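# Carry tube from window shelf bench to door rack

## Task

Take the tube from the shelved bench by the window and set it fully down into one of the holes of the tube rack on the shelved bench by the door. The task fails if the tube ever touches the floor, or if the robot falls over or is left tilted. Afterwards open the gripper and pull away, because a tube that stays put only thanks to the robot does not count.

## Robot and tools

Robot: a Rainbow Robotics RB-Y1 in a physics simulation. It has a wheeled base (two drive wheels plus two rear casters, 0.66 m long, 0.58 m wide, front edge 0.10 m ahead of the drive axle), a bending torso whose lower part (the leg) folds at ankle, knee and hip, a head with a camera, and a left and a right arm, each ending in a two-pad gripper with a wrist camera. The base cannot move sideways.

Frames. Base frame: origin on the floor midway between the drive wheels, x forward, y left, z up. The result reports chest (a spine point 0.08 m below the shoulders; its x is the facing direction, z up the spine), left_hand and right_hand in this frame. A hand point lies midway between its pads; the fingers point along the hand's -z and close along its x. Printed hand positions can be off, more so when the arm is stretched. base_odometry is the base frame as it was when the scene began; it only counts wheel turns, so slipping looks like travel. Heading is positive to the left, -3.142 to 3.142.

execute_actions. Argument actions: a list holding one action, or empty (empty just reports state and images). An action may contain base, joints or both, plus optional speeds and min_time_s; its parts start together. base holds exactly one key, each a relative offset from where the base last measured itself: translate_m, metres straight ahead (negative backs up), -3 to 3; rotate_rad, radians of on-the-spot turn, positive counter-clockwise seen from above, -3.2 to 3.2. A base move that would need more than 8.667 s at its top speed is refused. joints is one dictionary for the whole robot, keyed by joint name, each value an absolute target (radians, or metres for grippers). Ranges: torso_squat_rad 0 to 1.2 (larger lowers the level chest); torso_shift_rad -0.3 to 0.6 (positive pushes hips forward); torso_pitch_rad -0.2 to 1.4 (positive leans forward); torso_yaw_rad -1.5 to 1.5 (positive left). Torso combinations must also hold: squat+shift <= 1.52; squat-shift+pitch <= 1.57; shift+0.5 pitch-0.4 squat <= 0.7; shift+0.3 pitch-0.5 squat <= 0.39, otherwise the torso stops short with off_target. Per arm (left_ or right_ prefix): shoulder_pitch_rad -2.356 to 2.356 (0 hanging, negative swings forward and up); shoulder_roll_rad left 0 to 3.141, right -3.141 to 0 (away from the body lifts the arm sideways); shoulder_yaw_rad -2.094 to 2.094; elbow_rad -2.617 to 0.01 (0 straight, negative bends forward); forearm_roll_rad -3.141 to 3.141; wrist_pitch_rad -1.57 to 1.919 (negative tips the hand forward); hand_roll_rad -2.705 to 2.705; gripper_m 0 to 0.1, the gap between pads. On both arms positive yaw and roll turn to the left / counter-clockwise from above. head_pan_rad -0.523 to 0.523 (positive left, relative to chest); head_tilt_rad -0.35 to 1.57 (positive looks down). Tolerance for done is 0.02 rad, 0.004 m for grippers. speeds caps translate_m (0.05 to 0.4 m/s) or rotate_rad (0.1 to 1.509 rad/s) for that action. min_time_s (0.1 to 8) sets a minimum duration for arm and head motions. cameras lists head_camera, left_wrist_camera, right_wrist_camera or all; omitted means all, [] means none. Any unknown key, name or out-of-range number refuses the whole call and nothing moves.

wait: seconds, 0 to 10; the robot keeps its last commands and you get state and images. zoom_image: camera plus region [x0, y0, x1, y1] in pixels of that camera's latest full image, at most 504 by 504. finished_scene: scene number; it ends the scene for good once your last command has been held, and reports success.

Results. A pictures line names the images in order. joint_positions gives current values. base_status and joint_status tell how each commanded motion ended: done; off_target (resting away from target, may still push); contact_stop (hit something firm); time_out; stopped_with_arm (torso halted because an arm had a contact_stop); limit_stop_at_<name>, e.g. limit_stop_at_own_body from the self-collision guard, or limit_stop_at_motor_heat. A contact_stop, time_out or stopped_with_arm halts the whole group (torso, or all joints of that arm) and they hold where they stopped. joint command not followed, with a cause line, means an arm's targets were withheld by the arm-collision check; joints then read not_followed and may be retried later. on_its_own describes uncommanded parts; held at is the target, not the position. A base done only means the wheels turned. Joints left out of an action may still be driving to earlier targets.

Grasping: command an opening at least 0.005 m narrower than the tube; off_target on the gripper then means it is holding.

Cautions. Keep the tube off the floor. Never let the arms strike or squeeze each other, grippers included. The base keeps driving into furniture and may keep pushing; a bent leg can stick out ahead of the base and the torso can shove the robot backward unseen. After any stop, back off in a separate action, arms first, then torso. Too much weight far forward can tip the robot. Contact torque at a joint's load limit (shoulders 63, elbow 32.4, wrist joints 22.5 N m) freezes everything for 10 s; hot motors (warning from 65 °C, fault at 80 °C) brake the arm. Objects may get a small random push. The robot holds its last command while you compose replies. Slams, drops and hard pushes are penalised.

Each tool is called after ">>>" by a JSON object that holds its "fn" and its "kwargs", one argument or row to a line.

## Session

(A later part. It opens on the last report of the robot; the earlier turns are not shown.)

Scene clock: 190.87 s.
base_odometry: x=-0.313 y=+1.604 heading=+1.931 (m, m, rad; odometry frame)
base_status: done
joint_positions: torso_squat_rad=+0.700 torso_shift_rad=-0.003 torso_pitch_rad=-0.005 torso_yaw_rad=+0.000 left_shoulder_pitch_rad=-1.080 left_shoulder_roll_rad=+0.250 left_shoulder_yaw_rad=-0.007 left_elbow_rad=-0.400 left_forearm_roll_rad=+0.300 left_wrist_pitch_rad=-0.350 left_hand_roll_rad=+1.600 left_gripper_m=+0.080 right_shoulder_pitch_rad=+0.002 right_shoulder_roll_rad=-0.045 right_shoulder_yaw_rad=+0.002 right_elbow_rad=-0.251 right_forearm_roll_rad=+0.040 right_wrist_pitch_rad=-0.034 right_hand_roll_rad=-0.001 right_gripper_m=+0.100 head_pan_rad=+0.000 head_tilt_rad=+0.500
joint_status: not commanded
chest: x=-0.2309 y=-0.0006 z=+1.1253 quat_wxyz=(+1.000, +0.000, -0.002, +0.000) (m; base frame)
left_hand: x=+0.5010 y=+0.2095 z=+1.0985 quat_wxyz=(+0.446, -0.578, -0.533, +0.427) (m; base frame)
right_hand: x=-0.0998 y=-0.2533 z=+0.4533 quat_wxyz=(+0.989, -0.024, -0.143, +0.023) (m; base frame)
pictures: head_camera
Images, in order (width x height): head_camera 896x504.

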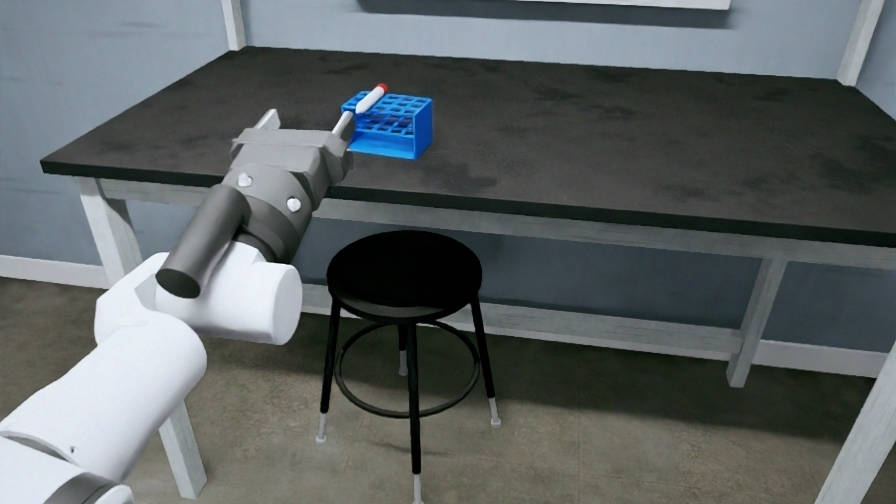

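>>> {"fn": "execute_actions", "kwargs": {
  "actions": [
    {"base":{"translate_m":0.5},"joints":{"torso_squat_rad":0.0,"left_shoulder_pitch_rad":-1.35,"left_wrist_pitch_rad":1.75,"left_hand_roll_rad":1.1,"left_gripper_m":0.1,"head_tilt_rad":0.7}}
  ],
  "cameras": ["head_camera","left_wrist_camera"]
}}

Scene clock: 197.37 s.
base_odometry: x=-0.490 y=+2.072 heading=+1.932 (m, m, rad; odometry frame)
base_status: done
joint_positions: torso_squat_rad=+0.000 torso_shift_rad=-0.003 torso_pitch_rad=-0.004 torso_yaw_rad=+0.000 left_shoulder_pitch_rad=-1.350 left_shoulder_roll_rad=+0.250 left_shoulder_yaw_rad=-0.007 left_elbow_rad=-0.400 left_forearm_roll_rad=+0.300 left_wrist_pitch_rad=+1.750 left_hand_roll_rad=+1.100 left_gripper_m=+0.099 right_shoulder_pitch_rad=+0.002 right_shoulder_roll_rad=-0.045 right_shoulder_yaw_rad=+0.002 right_elbow_rad=-0.251 right_forearm_roll_rad=+0.040 right_wrist_pitch_rad=-0.034 right_hand_roll_rad=-0.001 right_gripper_m=+0.100 head_pan_rad=+0.000 head_tilt_rad=+0.700
joint_status: all done
chest: x=-0.2312 y=-0.0007 z=+1.2899 quat_wxyz=(+1.000, +0.000, -0.002, +0.000) (m; base frame)
left_hand: x=+0.2921 y=+0.1846 z=+1.1107 quat_wxyz=(+0.888, +0.026, +0.005, +0.459) (m; base frame)
right_hand: x=-0.1002 y=-0.2533 z=+0.6179 quat_wxyz=(+0.989, -0.024, -0.143, +0.023) (m; base frame)
pictures: head_camera, left_wrist_camera
Images, in order (width x height): head_camera 896x504, left_wrist_camera 644x364.

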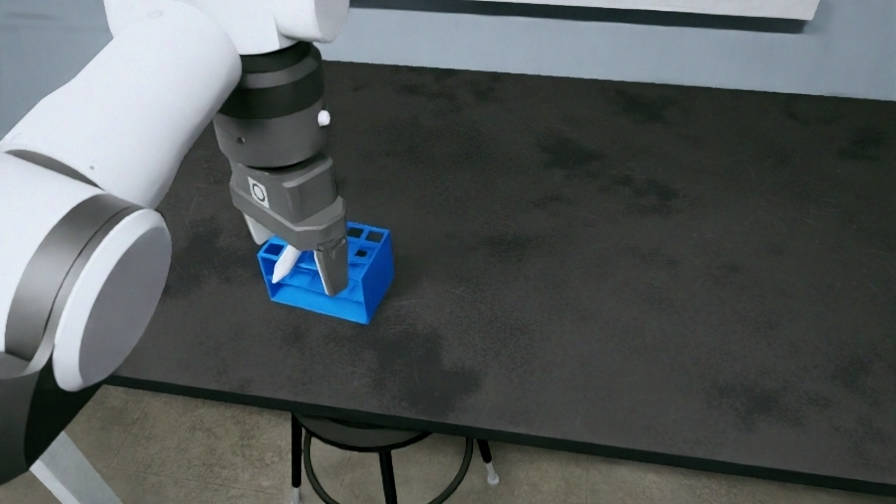

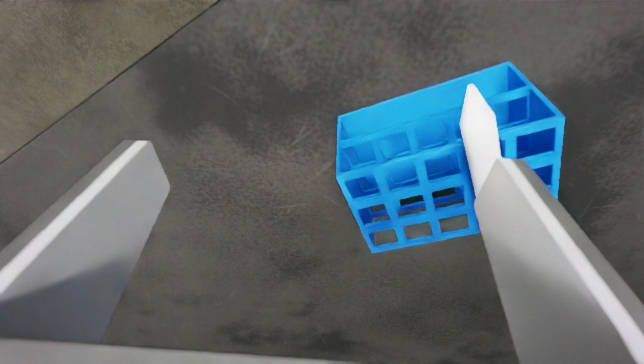

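>>> {"fn": "execute_actions", "kwargs": {
  "actions": [
    {"base":{"rotate_rad":0.08},"joints":{"left_hand_roll_rad":1.1}}
  ],
  "cameras": []
}}

>>> {"fn": "execute_actions", "kwargs": {
  "actions": [
    {"base":{"translate_m":0.08},"joints":{"torso_squat_rad":0.3}}
  ],
  "cameras": ["left_wrist_camera"]
}}

Scene clock: 203.10 s.
base_odometry: x=-0.490 y=+2.072 heading=+2.011 (m, m, rad; odometry frame)
base_status: done
joint_positions: torso_squat_rad=+0.000 torso_shift_rad=-0.003 torso_pitch_rad=-0.004 torso_yaw_rad=+0.000 left_shoulder_pitch_rad=-1.350 left_shoulder_roll_rad=+0.250 left_shoulder_yaw_rad=-0.007 left_elbow_rad=-0.400 left_forearm_roll_rad=+0.300 left_wrist_pitch_rad=+1.750 left_hand_roll_rad=+1.100 left_gripper_m=+0.099 right_shoulder_pitch_rad=+0.002 right_shoulder_roll_rad=-0.045 right_shoulder_yaw_rad=+0.002 right_elbow_rad=-0.251 right_forearm_roll_rad=+0.040 right_wrist_pitch_rad=-0.034 right_hand_roll_rad=-0.001 right_gripper_m=+0.100 head_pan_rad=+0.000 head_tilt_rad=+0.700
joint_status: all done
chest: x=-0.2312 y=-0.0007 z=+1.2899 quat_wxyz=(+1.000, +0.000, -0.002, +0.000) (m; base frame)
left_hand: x=+0.2921 y=+0.1846 z=+1.1108 quat_wxyz=(+0.888, +0.026, +0.005, +0.459) (m; base frame)
right_hand: x=-0.1002 y=-0.2533 z=+0.6179 quat_wxyz=(+0.989, -0.024, -0.143, +0.023) (m; base frame)
pictures: none
No camera images: the call's "cameras" was empty. Leave "cameras" out to get every camera's image.

Scene clock: 204.87 s.
base_odometry: x=-0.524 y=+2.145 heading=+2.012 (m, m, rad; odometry frame)
base_status: done
joint_positions: torso_squat_rad=+0.300 torso_shift_rad=-0.003 torso_pitch_rad=-0.005 torso_yaw_rad=+0.000 left_shoulder_pitch_rad=-1.350 left_shoulder_roll_rad=+0.250 left_shoulder_yaw_rad=-0.007 left_elbow_rad=-0.400 left_forearm_roll_rad=+0.300 left_wrist_pitch_rad=+1.750 left_hand_roll_rad=+1.100 left_gripper_m=+0.099 right_shoulder_pitch_rad=+0.002 right_shoulder_roll_rad=-0.045 right_shoulder_yaw_rad=+0.002 right_elbow_rad=-0.251 right_forearm_roll_rad=+0.040 right_wrist_pitch_rad=-0.034 right_hand_roll_rad=-0.001 right_gripper_m=+0.100 head_pan_rad=+0.000 head_tilt_rad=+0.700
joint_status: all done
chest: x=-0.2312 y=-0.0007 z=+1.2587 quat_wxyz=(+1.000, +0.000, -0.002, +0.000) (m; base frame)
left_hand: x=+0.2921 y=+0.1846 z=+1.0796 quat_wxyz=(+0.888, +0.026, +0.004, +0.459) (m; base frame)
right_hand: x=-0.1000 y=-0.2533 z=+0.5866 quat_wxyz=(+0.989, -0.024, -0.143, +0.023) (m; base frame)
pictures: left_wrist_camera
Images, in order (width x height): left_wrist_camera 644x364.

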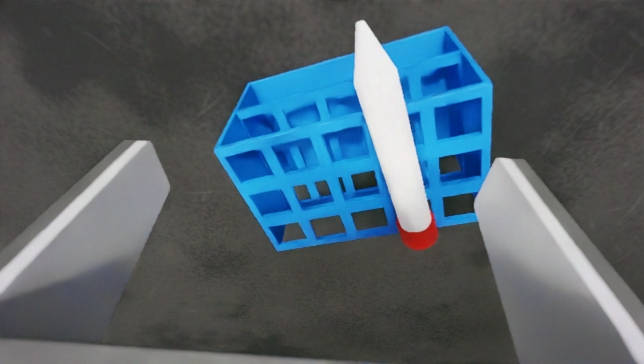

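>>> {"fn": "execute_actions", "kwargs": {
  "actions": [
    {"base":{"rotate_rad":0.06},"joints":{"left_hand_roll_rad":1.25,"torso_squat_rad":0.5}}
  ],
  "cameras": ["left_wrist_camera"]
}}

>>> {"fn": "execute_actions", "kwargs": {
  "actions": [
    {"joints":{"left_gripper_m":0.005}}
  ],
  "cameras": ["left_wrist_camera"]
}}

Scene clock: 210.67 s.
base_odometry: x=-0.524 y=+2.145 heading=+2.070 (m, m, rad; odometry frame)
base_status: done
joint_positions: torso_squat_rad=+0.500 torso_shift_rad=-0.003 torso_pitch_rad=-0.005 torso_yaw_rad=+0.000 left_shoulder_pitch_rad=-1.350 left_shoulder_roll_rad=+0.250 left_shoulder_yaw_rad=-0.007 left_elbow_rad=-0.400 left_forearm_roll_rad=+0.300 left_wrist_pitch_rad=+1.750 left_hand_roll_rad=+1.250 left_gripper_m=+0.099 right_shoulder_pitch_rad=+0.002 right_shoulder_roll_rad=-0.045 right_shoulder_yaw_rad=+0.002 right_elbow_rad=-0.251 right_forearm_roll_rad=+0.040 right_wrist_pitch_rad=-0.034 right_hand_roll_rad=-0.001 right_gripper_m=+0.100 head_pan_rad=+0.000 head_tilt_rad=+0.700
joint_status: all done
chest: x=-0.2311 y=-0.0006 z=+1.2042 quat_wxyz=(+1.000, +0.000, -0.002, +0.000) (m; base frame)
left_hand: x=+0.2923 y=+0.1846 z=+1.0251 quat_wxyz=(+0.851, +0.026, +0.003, +0.524) (m; base frame)
right_hand: x=-0.0999 y=-0.2533 z=+0.5322 quat_wxyz=(+0.989, -0.024, -0.143, +0.023) (m; base frame)
pictures: left_wrist_camera
Images, in order (width x height): left_wrist_camera 644x364.

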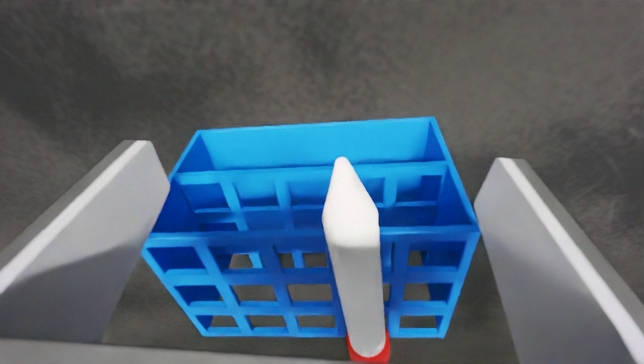

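Scene clock: 212.10 s.
base_odometry: x=-0.524 y=+2.145 heading=+2.070 (m, m, rad; odometry frame)
base_status: not commanded
joint_positions: torso_squat_rad=+0.500 torso_shift_rad=-0.003 torso_pitch_rad=-0.005 torso_yaw_rad=+0.000 left_shoulder_pitch_rad=-1.350 left_shoulder_roll_rad=+0.250 left_shoulder_yaw_rad=-0.007 left_elbow_rad=-0.400 left_forearm_roll_rad=+0.300 left_wrist_pitch_rad=+1.750 left_hand_roll_rad=+1.250 left_gripper_m=+0.014 right_shoulder_pitch_rad=+0.002 right_shoulder_roll_rad=-0.045 right_shoulder_yaw_rad=+0.002 right_elbow_rad=-0.251 right_forearm_roll_rad=+0.040 right_wrist_pitch_rad=-0.034 right_hand_roll_rad=-0.001 right_gripper_m=+0.100 head_pan_rad=+0.000 head_tilt_rad=+0.700
joint_status: left_gripper_m off_target (ended at +0.014, target +0.005)
chest: x=-0.2311 y=-0.0006 z=+1.2042 quat_wxyz=(+1.000, +0.000, -0.002, +0.000) (m; base frame)
left_hand: x=+0.2923 y=+0.1846 z=+1.0251 quat_wxyz=(+0.851, +0.026, +0.003, +0.524) (m; base frame)
right_hand: x=-0.0999 y=-0.2533 z=+0.5322 quat_wxyz=(+0.989, -0.024, -0.143, +0.023) (m; base frame)
pictures: left_wrist_camera
Images, in order (width x height): left_wrist_camera 644x364.

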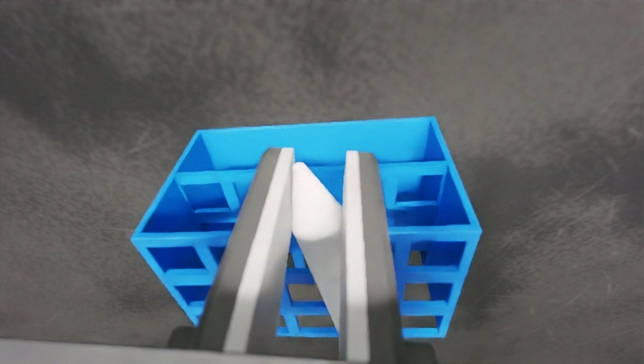

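>>> {"fn": "execute_actions", "kwargs": {
  "actions": [
    {"joints":{"left_gripper_m":0.09}}
  ],
  "cameras": []
}}

>>> {"fn": "execute_actions", "kwargs": {
  "actions": [
    {"base":{"translate_m":0.045},"joints":{"left_hand_roll_rad":1.4}}
  ],
  "cameras": ["left_wrist_camera"]
}}

>>> {"fn": "execute_actions", "kwargs": {
  "actions": [
    {"joints":{"left_gripper_m":0.005}}
  ],
  "cameras": ["left_wrist_camera"]
}}

Scene clock: 216.63 s.
base_odometry: x=-0.524 y=+2.145 heading=+2.070 (m, m, rad; odometry frame)
base_status: not commanded
joint_positions: torso_squat_rad=+0.500 torso_shift_rad=-0.003 torso_pitch_rad=-0.005 torso_yaw_rad=+0.000 left_shoulder_pitch_rad=-1.350 left_shoulder_roll_rad=+0.250 left_shoulder_yaw_rad=-0.007 left_elbow_rad=-0.400 left_forearm_roll_rad=+0.300 left_wrist_pitch_rad=+1.750 left_hand_roll_rad=+1.250 left_gripper_m=+0.090 right_shoulder_pitch_rad=+0.002 right_shoulder_roll_rad=-0.045 right_shoulder_yaw_rad=+0.002 right_elbow_rad=-0.251 right_forearm_roll_rad=+0.040 right_wrist_pitch_rad=-0.034 right_hand_roll_rad=-0.001 right_gripper_m=+0.100 head_pan_rad=+0.000 head_tilt_rad=+0.700
joint_status: all done
chest: x=-0.2311 y=-0.0006 z=+1.2042 quat_wxyz=(+1.000, +0.000, -0.002, +0.000) (m; base frame)
left_hand: x=+0.2923 y=+0.1846 z=+1.0251 quat_wxyz=(+0.851, +0.026, +0.003, +0.524) (m; base frame)
right_hand: x=-0.0999 y=-0.2533 z=+0.5322 quat_wxyz=(+0.989, -0.024, -0.143, +0.023) (m; base frame)
pictures: none
No camera images: the call's "cameras" was empty. Leave "cameras" out to get every camera's image.

Scene clock: 218.13 s.
base_odometry: x=-0.546 y=+2.184 heading=+2.071 (m, m, rad; odometry frame)
base_status: done
joint_positions: torso_squat_rad=+0.500 torso_shift_rad=-0.003 torso_pitch_rad=-0.005 torso_yaw_rad=+0.000 left_shoulder_pitch_rad=-1.350 left_shoulder_roll_rad=+0.250 left_shoulder_yaw_rad=-0.007 left_elbow_rad=-0.400 left_forearm_roll_rad=+0.300 left_wrist_pitch_rad=+1.750 left_hand_roll_rad=+1.400 left_gripper_m=+0.090 right_shoulder_pitch_rad=+0.002 right_shoulder_roll_rad=-0.045 right_shoulder_yaw_rad=+0.002 right_elbow_rad=-0.251 right_forearm_roll_rad=+0.040 right_wrist_pitch_rad=-0.034 right_hand_roll_rad=-0.001 right_gripper_m=+0.100 head_pan_rad=+0.000 head_tilt_rad=+0.700
joint_status: all done
chest: x=-0.2310 y=-0.0006 z=+1.2042 quat_wxyz=(+1.000, +0.000, -0.002, +0.000) (m; base frame)
left_hand: x=+0.2923 y=+0.1846 z=+1.0251 quat_wxyz=(+0.809, +0.026, +0.001, +0.587) (m; base frame)
right_hand: x=-0.0999 y=-0.2533 z=+0.5322 quat_wxyz=(+0.989, -0.024, -0.143, +0.023) (m; base frame)
pictures: left_wrist_camera
Images, in order (width x height): left_wrist_camera 644x364.

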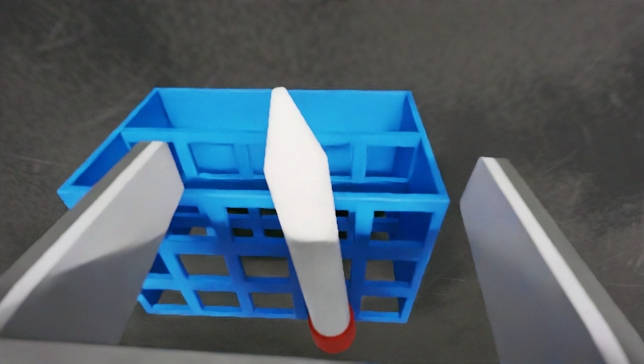

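Scene clock: 219.47 s.
base_odometry: x=-0.546 y=+2.184 heading=+2.071 (m, m, rad; odometry frame)
base_status: not commanded
joint_positions: torso_squat_rad=+0.500 torso_shift_rad=-0.003 torso_pitch_rad=-0.005 torso_yaw_rad=+0.000 left_shoulder_pitch_rad=-1.350 left_shoulder_roll_rad=+0.250 left_shoulder_yaw_rad=-0.007 left_elbow_rad=-0.400 left_forearm_roll_rad=+0.300 left_wrist_pitch_rad=+1.750 left_hand_roll_rad=+1.400 left_gripper_m=+0.015 right_shoulder_pitch_rad=+0.002 right_shoulder_roll_rad=-0.045 right_shoulder_yaw_rad=+0.002 right_elbow_rad=-0.251 right_forearm_roll_rad=+0.040 right_wrist_pitch_rad=-0.034 right_hand_roll_rad=-0.001 right_gripper_m=+0.100 head_pan_rad=+0.000 head_tilt_rad=+0.700
joint_status: left_gripper_m off_target (ended at +0.015, target +0.005)
chest: x=-0.2310 y=-0.0006 z=+1.2042 quat_wxyz=(+1.000, +0.000, -0.002, +0.000) (m; base frame)
left_hand: x=+0.2923 y=+0.1846 z=+1.0251 quat_wxyz=(+0.809, +0.026, +0.001, +0.587) (m; base frame)
right_hand: x=-0.0999 y=-0.2533 z=+0.5322 quat_wxyz=(+0.989, -0.024, -0.143, +0.023) (m; base frame)
pictures: left_wrist_camera
Images, in order (width x height): left_wrist_camera 644x364.

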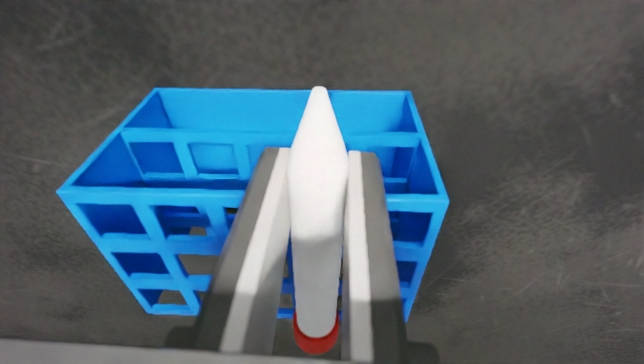

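>>> {"fn": "execute_actions", "kwargs": {
  "actions": [
    {"joints":{"torso_squat_rad":0.1}}
  ],
  "cameras": []
}}

>>> {"fn": "execute_actions", "kwargs": {
  "actions": [
    {"base":{"translate_m":-0.22},"joints":{"left_shoulder_pitch_rad":-1.08,"left_wrist_pitch_rad":-0.09,"left_hand_roll_rad":1.6,"head_tilt_rad":0.5}}
  ],
  "cameras": []
}}

>>> {"fn": "execute_actions", "kwargs": {
  "actions": [
    {"joints":{"torso_squat_rad":0.66}}
  ],
  "cameras": ["left_wrist_camera","head_camera"]
}}

Scene clock: 226.57 s.
base_odometry: x=-0.546 y=+2.184 heading=+2.071 (m, m, rad; odometry frame)
base_status: not commanded
joint_positions: torso_squat_rad=+0.100 torso_shift_rad=-0.003 torso_pitch_rad=-0.004 torso_yaw_rad=+0.000 left_shoulder_pitch_rad=-1.350 left_shoulder_roll_rad=+0.250 left_shoulder_yaw_rad=-0.007 left_elbow_rad=-0.400 left_forearm_roll_rad=+0.300 left_wrist_pitch_rad=+1.750 left_hand_roll_rad=+1.400 left_gripper_m=+0.015 right_shoulder_pitch_rad=+0.002 right_shoulder_roll_rad=-0.045 right_shoulder_yaw_rad=+0.002 right_elbow_rad=-0.251 right_forearm_roll_rad=+0.040 right_wrist_pitch_rad=-0.034 right_hand_roll_rad=-0.001 right_gripper_m=+0.100 head_pan_rad=+0.000 head_tilt_rad=+0.700
joint_status: all done
chest: x=-0.2312 y=-0.0007 z=+1.2864 quat_wxyz=(+1.000, +0.000, -0.002, +0.000) (m; base frame)
left_hand: x=+0.2921 y=+0.1845 z=+1.1072 quat_wxyz=(+0.809, +0.026, +0.001, +0.587) (m; base frame)
right_hand: x=-0.1002 y=-0.2533 z=+0.6144 quat_wxyz=(+0.989, -0.024, -0.143, +0.023) (m; base frame)
pictures: none
No camera images: the call's "cameras" was empty. Leave "cameras" out to get every camera's image.

Scene clock: 228.70 s.
base_odometry: x=-0.440 y=+1.991 heading=+2.073 (m, m, rad; odometry frame)
base_status: done
joint_positions: torso_squat_rad=+0.100 torso_shift_rad=-0.003 torso_pitch_rad=-0.005 torso_yaw_rad=+0.000 left_shoulder_pitch_rad=-1.080 left_shoulder_roll_rad=+0.250 left_shoulder_yaw_rad=-0.007 left_elbow_rad=-0.400 left_forearm_roll_rad=+0.300 left_wrist_pitch_rad=-0.090 left_hand_roll_rad=+1.600 left_gripper_m=+0.015 right_shoulder_pitch_rad=+0.002 right_shoulder_roll_rad=-0.045 right_shoulder_yaw_rad=+0.002 right_elbow_rad=-0.251 right_forearm_roll_rad=+0.040 right_wrist_pitch_rad=-0.034 right_hand_roll_rad=-0.001 right_gripper_m=+0.100 head_pan_rad=+0.000 head_tilt_rad=+0.500
joint_status: all done
chest: x=-0.2313 y=-0.0007 z=+1.2864 quat_wxyz=(+1.000, +0.000, -0.002, +0.000) (m; base frame)
left_hand: x=+0.5071 y=+0.2097 z=+1.2002 quat_wxyz=(+0.515, -0.514, -0.475, +0.495) (m; base frame)
right_hand: x=-0.1002 y=-0.2533 z=+0.6144 quat_wxyz=(+0.989, -0.024, -0.143, +0.023) (m; base frame)
pictures: none
No camera images: the call's "cameras" was empty. Leave "cameras" out to get every camera's image.

Scene clock: 231.37 s.
base_odometry: x=-0.440 y=+1.991 heading=+2.073 (m, m, rad; odometry frame)
base_status: not commanded
joint_positions: torso_squat_rad=+0.660 torso_shift_rad=-0.003 torso_pitch_rad=-0.005 torso_yaw_rad=+0.000 left_shoulder_pitch_rad=-1.080 left_shoulder_roll_rad=+0.250 left_shoulder_yaw_rad=-0.007 left_elbow_rad=-0.400 left_forearm_roll_rad=+0.300 left_wrist_pitch_rad=-0.090 left_hand_roll_rad=+1.600 left_gripper_m=+0.015 right_shoulder_pitch_rad=+0.002 right_shoulder_roll_rad=-0.045 right_shoulder_yaw_rad=+0.002 right_elbow_rad=-0.251 right_forearm_roll_rad=+0.040 right_wrist_pitch_rad=-0.034 right_hand_roll_rad=-0.001 right_gripper_m=+0.100 head_pan_rad=+0.000 head_tilt_rad=+0.500
joint_status: all done
chest: x=-0.2309 y=-0.0006 z=+1.1429 quat_wxyz=(+1.000, +0.000, -0.002, +0.000) (m; base frame)
left_hand: x=+0.5075 y=+0.2098 z=+1.0567 quat_wxyz=(+0.515, -0.514, -0.475, +0.495) (m; base frame)
right_hand: x=-0.0998 y=-0.2533 z=+0.4709 quat_wxyz=(+0.989, -0.024, -0.143, +0.023) (m; base frame)
pictures: head_camera, left_wrist_camera
Images, in order (width x height): head_camera 896x504, left_wrist_camera 644x364.

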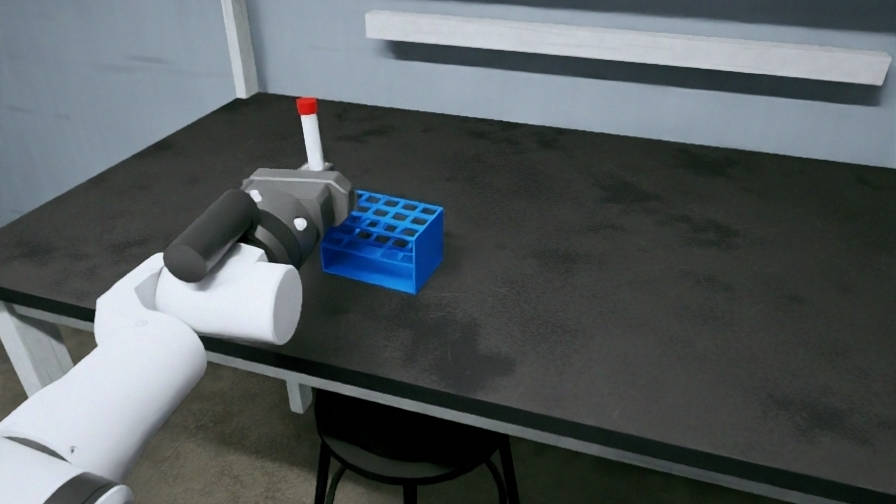

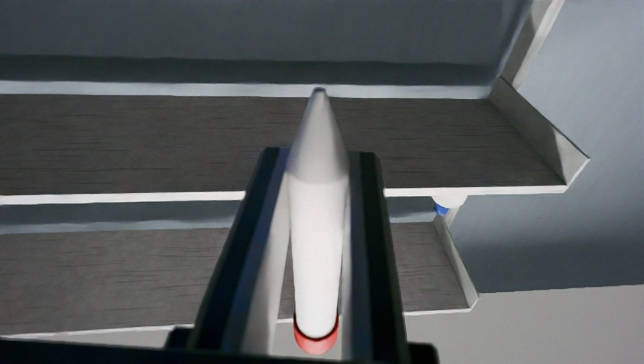

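Rack is to the right now.

>>> {"fn": "execute_actions", "kwargs": {
  "actions": [
    {"joints":{"torso_squat_rad":0.5}}
  ],
  "cameras": []
}}

>>> {"fn": "execute_actions", "kwargs": {
  "actions": [
    {"base":{"rotate_rad":-0.13}}
  ],
  "cameras": []
}}

>>> {"fn": "execute_actions", "kwargs": {
  "actions": [
    {"joints":{"torso_squat_rad":0.7}}
  ],
  "cameras": ["left_wrist_camera","head_camera"]
}}

Scene clock: 235.83 s.
base_odometry: x=-0.440 y=+1.991 heading=+2.073 (m, m, rad; odometry frame)
base_status: not commanded
joint_positions: torso_squat_rad=+0.500 torso_shift_rad=-0.003 torso_pitch_rad=-0.004 torso_yaw_rad=+0.000 left_shoulder_pitch_rad=-1.080 left_shoulder_roll_rad=+0.250 left_shoulder_yaw_rad=-0.007 left_elbow_rad=-0.400 left_forearm_roll_rad=+0.300 left_wrist_pitch_rad=-0.090 left_hand_roll_rad=+1.600 left_gripper_m=+0.015 right_shoulder_pitch_rad=+0.002 right_shoulder_roll_rad=-0.045 right_shoulder_yaw_rad=+0.002 right_elbow_rad=-0.251 right_forearm_roll_rad=+0.040 right_wrist_pitch_rad=-0.034 right_hand_roll_rad=-0.001 right_gripper_m=+0.100 head_pan_rad=+0.000 head_tilt_rad=+0.500
joint_status: all done
chest: x=-0.2310 y=-0.0006 z=+1.2042 quat_wxyz=(+1.000, +0.000, -0.002, +0.000) (m; base frame)
left_hand: x=+0.5074 y=+0.2097 z=+1.1179 quat_wxyz=(+0.515, -0.514, -0.475, +0.495) (m; base frame)
right_hand: x=-0.1000 y=-0.2533 z=+0.5322 quat_wxyz=(+0.989, -0.024, -0.143, +0.023) (m; base frame)
pictures: none
No camera images: the call's "cameras" was empty. Leave "cameras" out to get every camera's image.

Scene clock: 237.33 s.
base_odometry: x=-0.440 y=+1.991 heading=+1.944 (m, m, rad; odometry frame)
base_status: done
joint_positions: torso_squat_rad=+0.500 torso_shift_rad=-0.003 torso_pitch_rad=-0.004 torso_yaw_rad=+0.000 left_shoulder_pitch_rad=-1.080 left_shoulder_roll_rad=+0.250 left_shoulder_yaw_rad=-0.007 left_elbow_rad=-0.400 left_forearm_roll_rad=+0.300 left_wrist_pitch_rad=-0.090 left_hand_roll_rad=+1.600 left_gripper_m=+0.015 right_shoulder_pitch_rad=+0.002 right_shoulder_roll_rad=-0.045 right_shoulder_yaw_rad=+0.002 right_elbow_rad=-0.251 right_forearm_roll_rad=+0.040 right_wrist_pitch_rad=-0.034 right_hand_roll_rad=-0.001 right_gripper_m=+0.100 head_pan_rad=+0.000 head_tilt_rad=+0.500
joint_status: not commanded
chest: x=-0.2310 y=-0.0006 z=+1.2042 quat_wxyz=(+1.000, +0.000, -0.002, +0.000) (m; base frame)
left_hand: x=+0.5074 y=+0.2097 z=+1.1179 quat_wxyz=(+0.515, -0.514, -0.475, +0.495) (m; base frame)
right_hand: x=-0.1000 y=-0.2533 z=+0.5322 quat_wxyz=(+0.989, -0.024, -0.143, +0.023) (m; base frame)
pictures: none
No camera images: the call's "cameras" was empty. Leave "cameras" out to get every camera's image.

Scene clock: 238.77 s.
base_odometry: x=-0.440 y=+1.991 heading=+1.944 (m, m, rad; odometry frame)
base_status: not commanded
joint_positions: torso_squat_rad=+0.700 torso_shift_rad=-0.003 torso_pitch_rad=-0.005 torso_yaw_rad=+0.000 left_shoulder_pitch_rad=-1.080 left_shoulder_roll_rad=+0.250 left_shoulder_yaw_rad=-0.007 left_elbow_rad=-0.400 left_forearm_roll_rad=+0.300 left_wrist_pitch_rad=-0.090 left_hand_roll_rad=+1.600 left_gripper_m=+0.015 right_shoulder_pitch_rad=+0.002 right_shoulder_roll_rad=-0.045 right_shoulder_yaw_rad=+0.002 right_elbow_rad=-0.251 right_forearm_roll_rad=+0.040 right_wrist_pitch_rad=-0.034 right_hand_roll_rad=-0.001 right_gripper_m=+0.100 head_pan_rad=+0.000 head_tilt_rad=+0.500
joint_status: all done
chest: x=-0.2309 y=-0.0006 z=+1.1253 quat_wxyz=(+1.000, +0.000, -0.002, +0.000) (m; base frame)
left_hand: x=+0.5075 y=+0.2098 z=+1.0391 quat_wxyz=(+0.515, -0.514, -0.475, +0.495) (m; base frame)
right_hand: x=-0.0998 y=-0.2533 z=+0.4533 quat_wxyz=(+0.989, -0.024, -0.143, +0.023) (m; base frame)
pictures: head_camera, left_wrist_camera
Images, in order (width x height): head_camera 896x504, left_wrist_camera 644x364.

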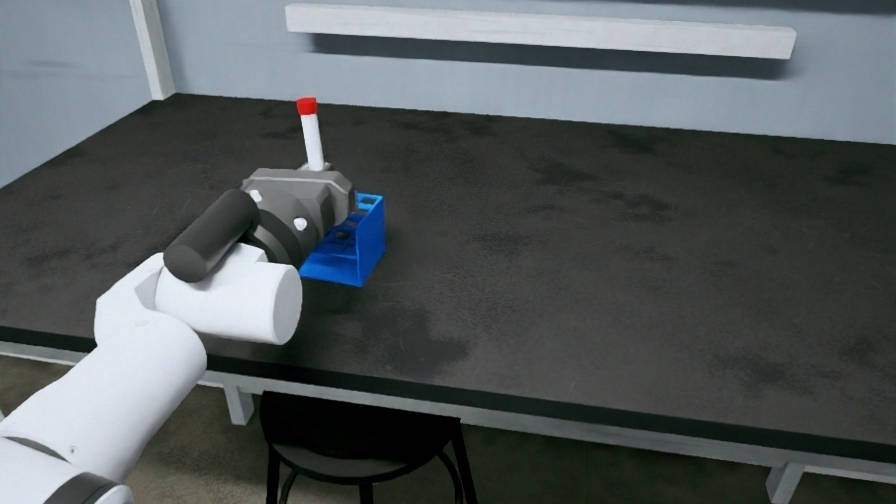

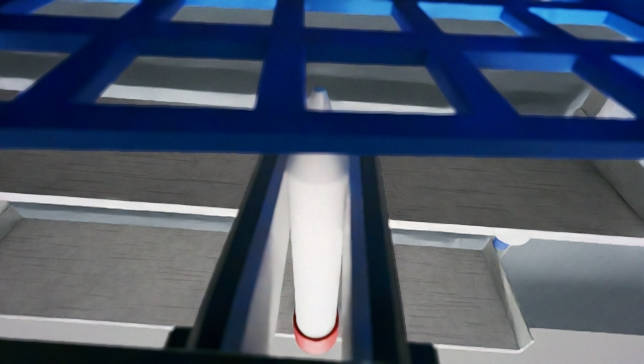

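Tip in hole. Loosen slightly so it slides while guided.

>>> {"fn": "execute_actions", "kwargs": {
  "actions": [
    {"joints":{"left_gripper_m":0.021}}
  ],
  "cameras": ["left_wrist_camera"]
}}

>>> {"fn": "execute_actions", "kwargs": {
  "actions": [
    {"joints":{"left_gripper_m":0.08}}
  ],
  "cameras": []
}}

>>> {"fn": "execute_actions", "kwargs": {
  "actions": [
    {"base":{"translate_m":-0.4}}
  ],
  "cameras": ["head_camera"]
}}

Scene clock: 242.60 s.
base_odometry: x=-0.440 y=+1.991 heading=+1.944 (m, m, rad; odometry frame)
base_status: not commanded
joint_positions: torso_squat_rad=+0.700 torso_shift_rad=-0.003 torso_pitch_rad=-0.005 torso_yaw_rad=+0.000 left_shoulder_pitch_rad=-1.080 left_shoulder_roll_rad=+0.250 left_shoulder_yaw_rad=-0.007 left_elbow_rad=-0.400 left_forearm_roll_rad=+0.300 left_wrist_pitch_rad=-0.090 left_hand_roll_rad=+1.600 left_gripper_m=+0.021 right_shoulder_pitch_rad=+0.002 right_shoulder_roll_rad=-0.045 right_shoulder_yaw_rad=+0.002 right_elbow_rad=-0.251 right_forearm_roll_rad=+0.040 right_wrist_pitch_rad=-0.034 right_hand_roll_rad=-0.001 right_gripper_m=+0.100 head_pan_rad=+0.000 head_tilt_rad=+0.500
joint_status: all done
chest: x=-0.2309 y=-0.0006 z=+1.1253 quat_wxyz=(+1.000, +0.000, -0.002, +0.000) (m; base frame)
left_hand: x=+0.5075 y=+0.2098 z=+1.0391 quat_wxyz=(+0.515, -0.514, -0.475, +0.495) (m; base frame)
right_hand: x=-0.0998 y=-0.2533 z=+0.4533 quat_wxyz=(+0.989, -0.024, -0.143, +0.023) (m; base frame)
pictures: left_wrist_camera
Images, in order (width x height): left_wrist_camera 644x364.

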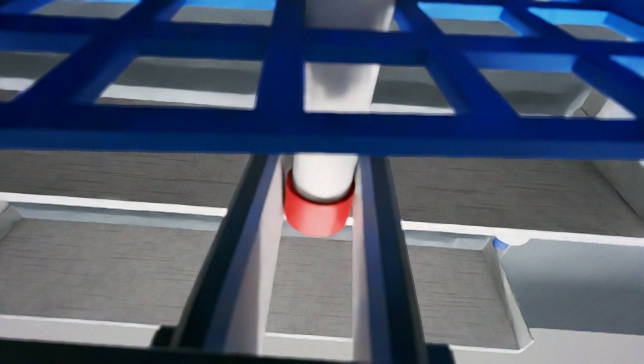

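Scene clock: 243.67 s.
base_odometry: x=-0.440 y=+1.991 heading=+1.944 (m, m, rad; odometry frame)
base_status: not commanded
joint_positions: torso_squat_rad=+0.700 torso_shift_rad=-0.003 torso_pitch_rad=-0.005 torso_yaw_rad=+0.000 left_shoulder_pitch_rad=-1.080 left_shoulder_roll_rad=+0.250 left_shoulder_yaw_rad=-0.007 left_elbow_rad=-0.400 left_forearm_roll_rad=+0.300 left_wrist_pitch_rad=-0.090 left_hand_roll_rad=+1.600 left_gripper_m=+0.080 right_shoulder_pitch_rad=+0.002 right_shoulder_roll_rad=-0.045 right_shoulder_yaw_rad=+0.002 right_elbow_rad=-0.251 right_forearm_roll_rad=+0.040 right_wrist_pitch_rad=-0.034 right_hand_roll_rad=-0.001 right_gripper_m=+0.100 head_pan_rad=+0.000 head_tilt_rad=+0.500
joint_status: all done
chest: x=-0.2309 y=-0.0006 z=+1.1253 quat_wxyz=(+1.000, +0.000, -0.002, +0.000) (m; base frame)
left_hand: x=+0.5075 y=+0.2098 z=+1.0391 quat_wxyz=(+0.515, -0.514, -0.475, +0.495) (m; base frame)
right_hand: x=-0.0998 y=-0.2533 z=+0.4533 quat_wxyz=(+0.989, -0.024, -0.143, +0.023) (m; base frame)
pictures: none
No camera images: the call's "cameras" was empty. Leave "cameras" out to get every camera's image.

Scene clock: 246.20 s.
base_odometry: x=-0.294 y=+1.618 heading=+1.943 (m, m, rad; odometry frame)
base_status: done
joint_positions: torso_squat_rad=+0.700 torso_shift_rad=-0.003 torso_pitch_rad=-0.005 torso_yaw_rad=+0.000 left_shoulder_pitch_rad=-1.080 left_shoulder_roll_rad=+0.250 left_shoulder_yaw_rad=-0.007 left_elbow_rad=-0.400 left_forearm_roll_rad=+0.300 left_wrist_pitch_rad=-0.090 left_hand_roll_rad=+1.600 left_gripper_m=+0.080 right_shoulder_pitch_rad=+0.002 right_shoulder_roll_rad=-0.045 right_shoulder_yaw_rad=+0.002 right_elbow_rad=-0.251 right_forearm_roll_rad=+0.040 right_wrist_pitch_rad=-0.034 right_hand_roll_rad=-0.001 right_gripper_m=+0.100 head_pan_rad=+0.000 head_tilt_rad=+0.500
joint_status: not commanded
chest: x=-0.2309 y=-0.0006 z=+1.1253 quat_wxyz=(+1.000, +0.000, -0.002, +0.000) (m; base frame)
left_hand: x=+0.5075 y=+0.2098 z=+1.0390 quat_wxyz=(+0.515, -0.514, -0.475, +0.495) (m; base frame)
right_hand: x=-0.0998 y=-0.2533 z=+0.4533 quat_wxyz=(+0.989, -0.024, -0.143, +0.023) (m; base frame)
pictures: head_camera
Images, in order (width x height): head_camera 896x504.

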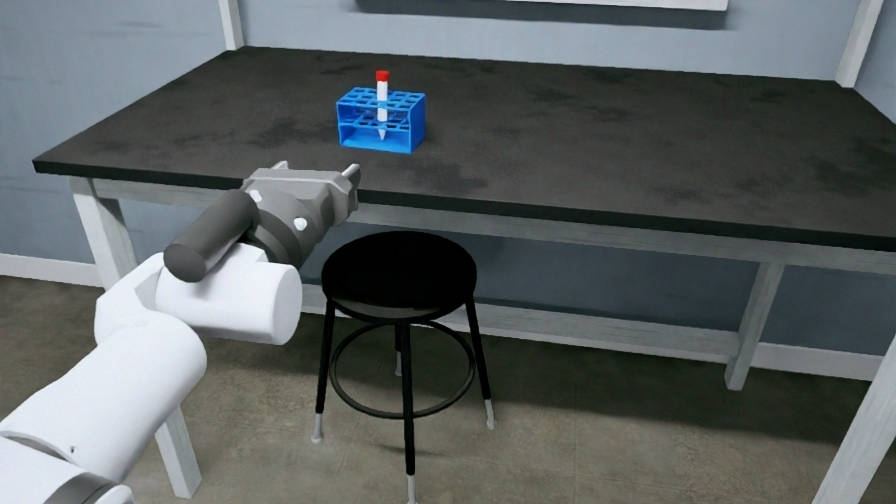

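>>> {"fn": "finished_scene", "kwargs": {
  "scene": 2
}}

The scene is finished: the task was done.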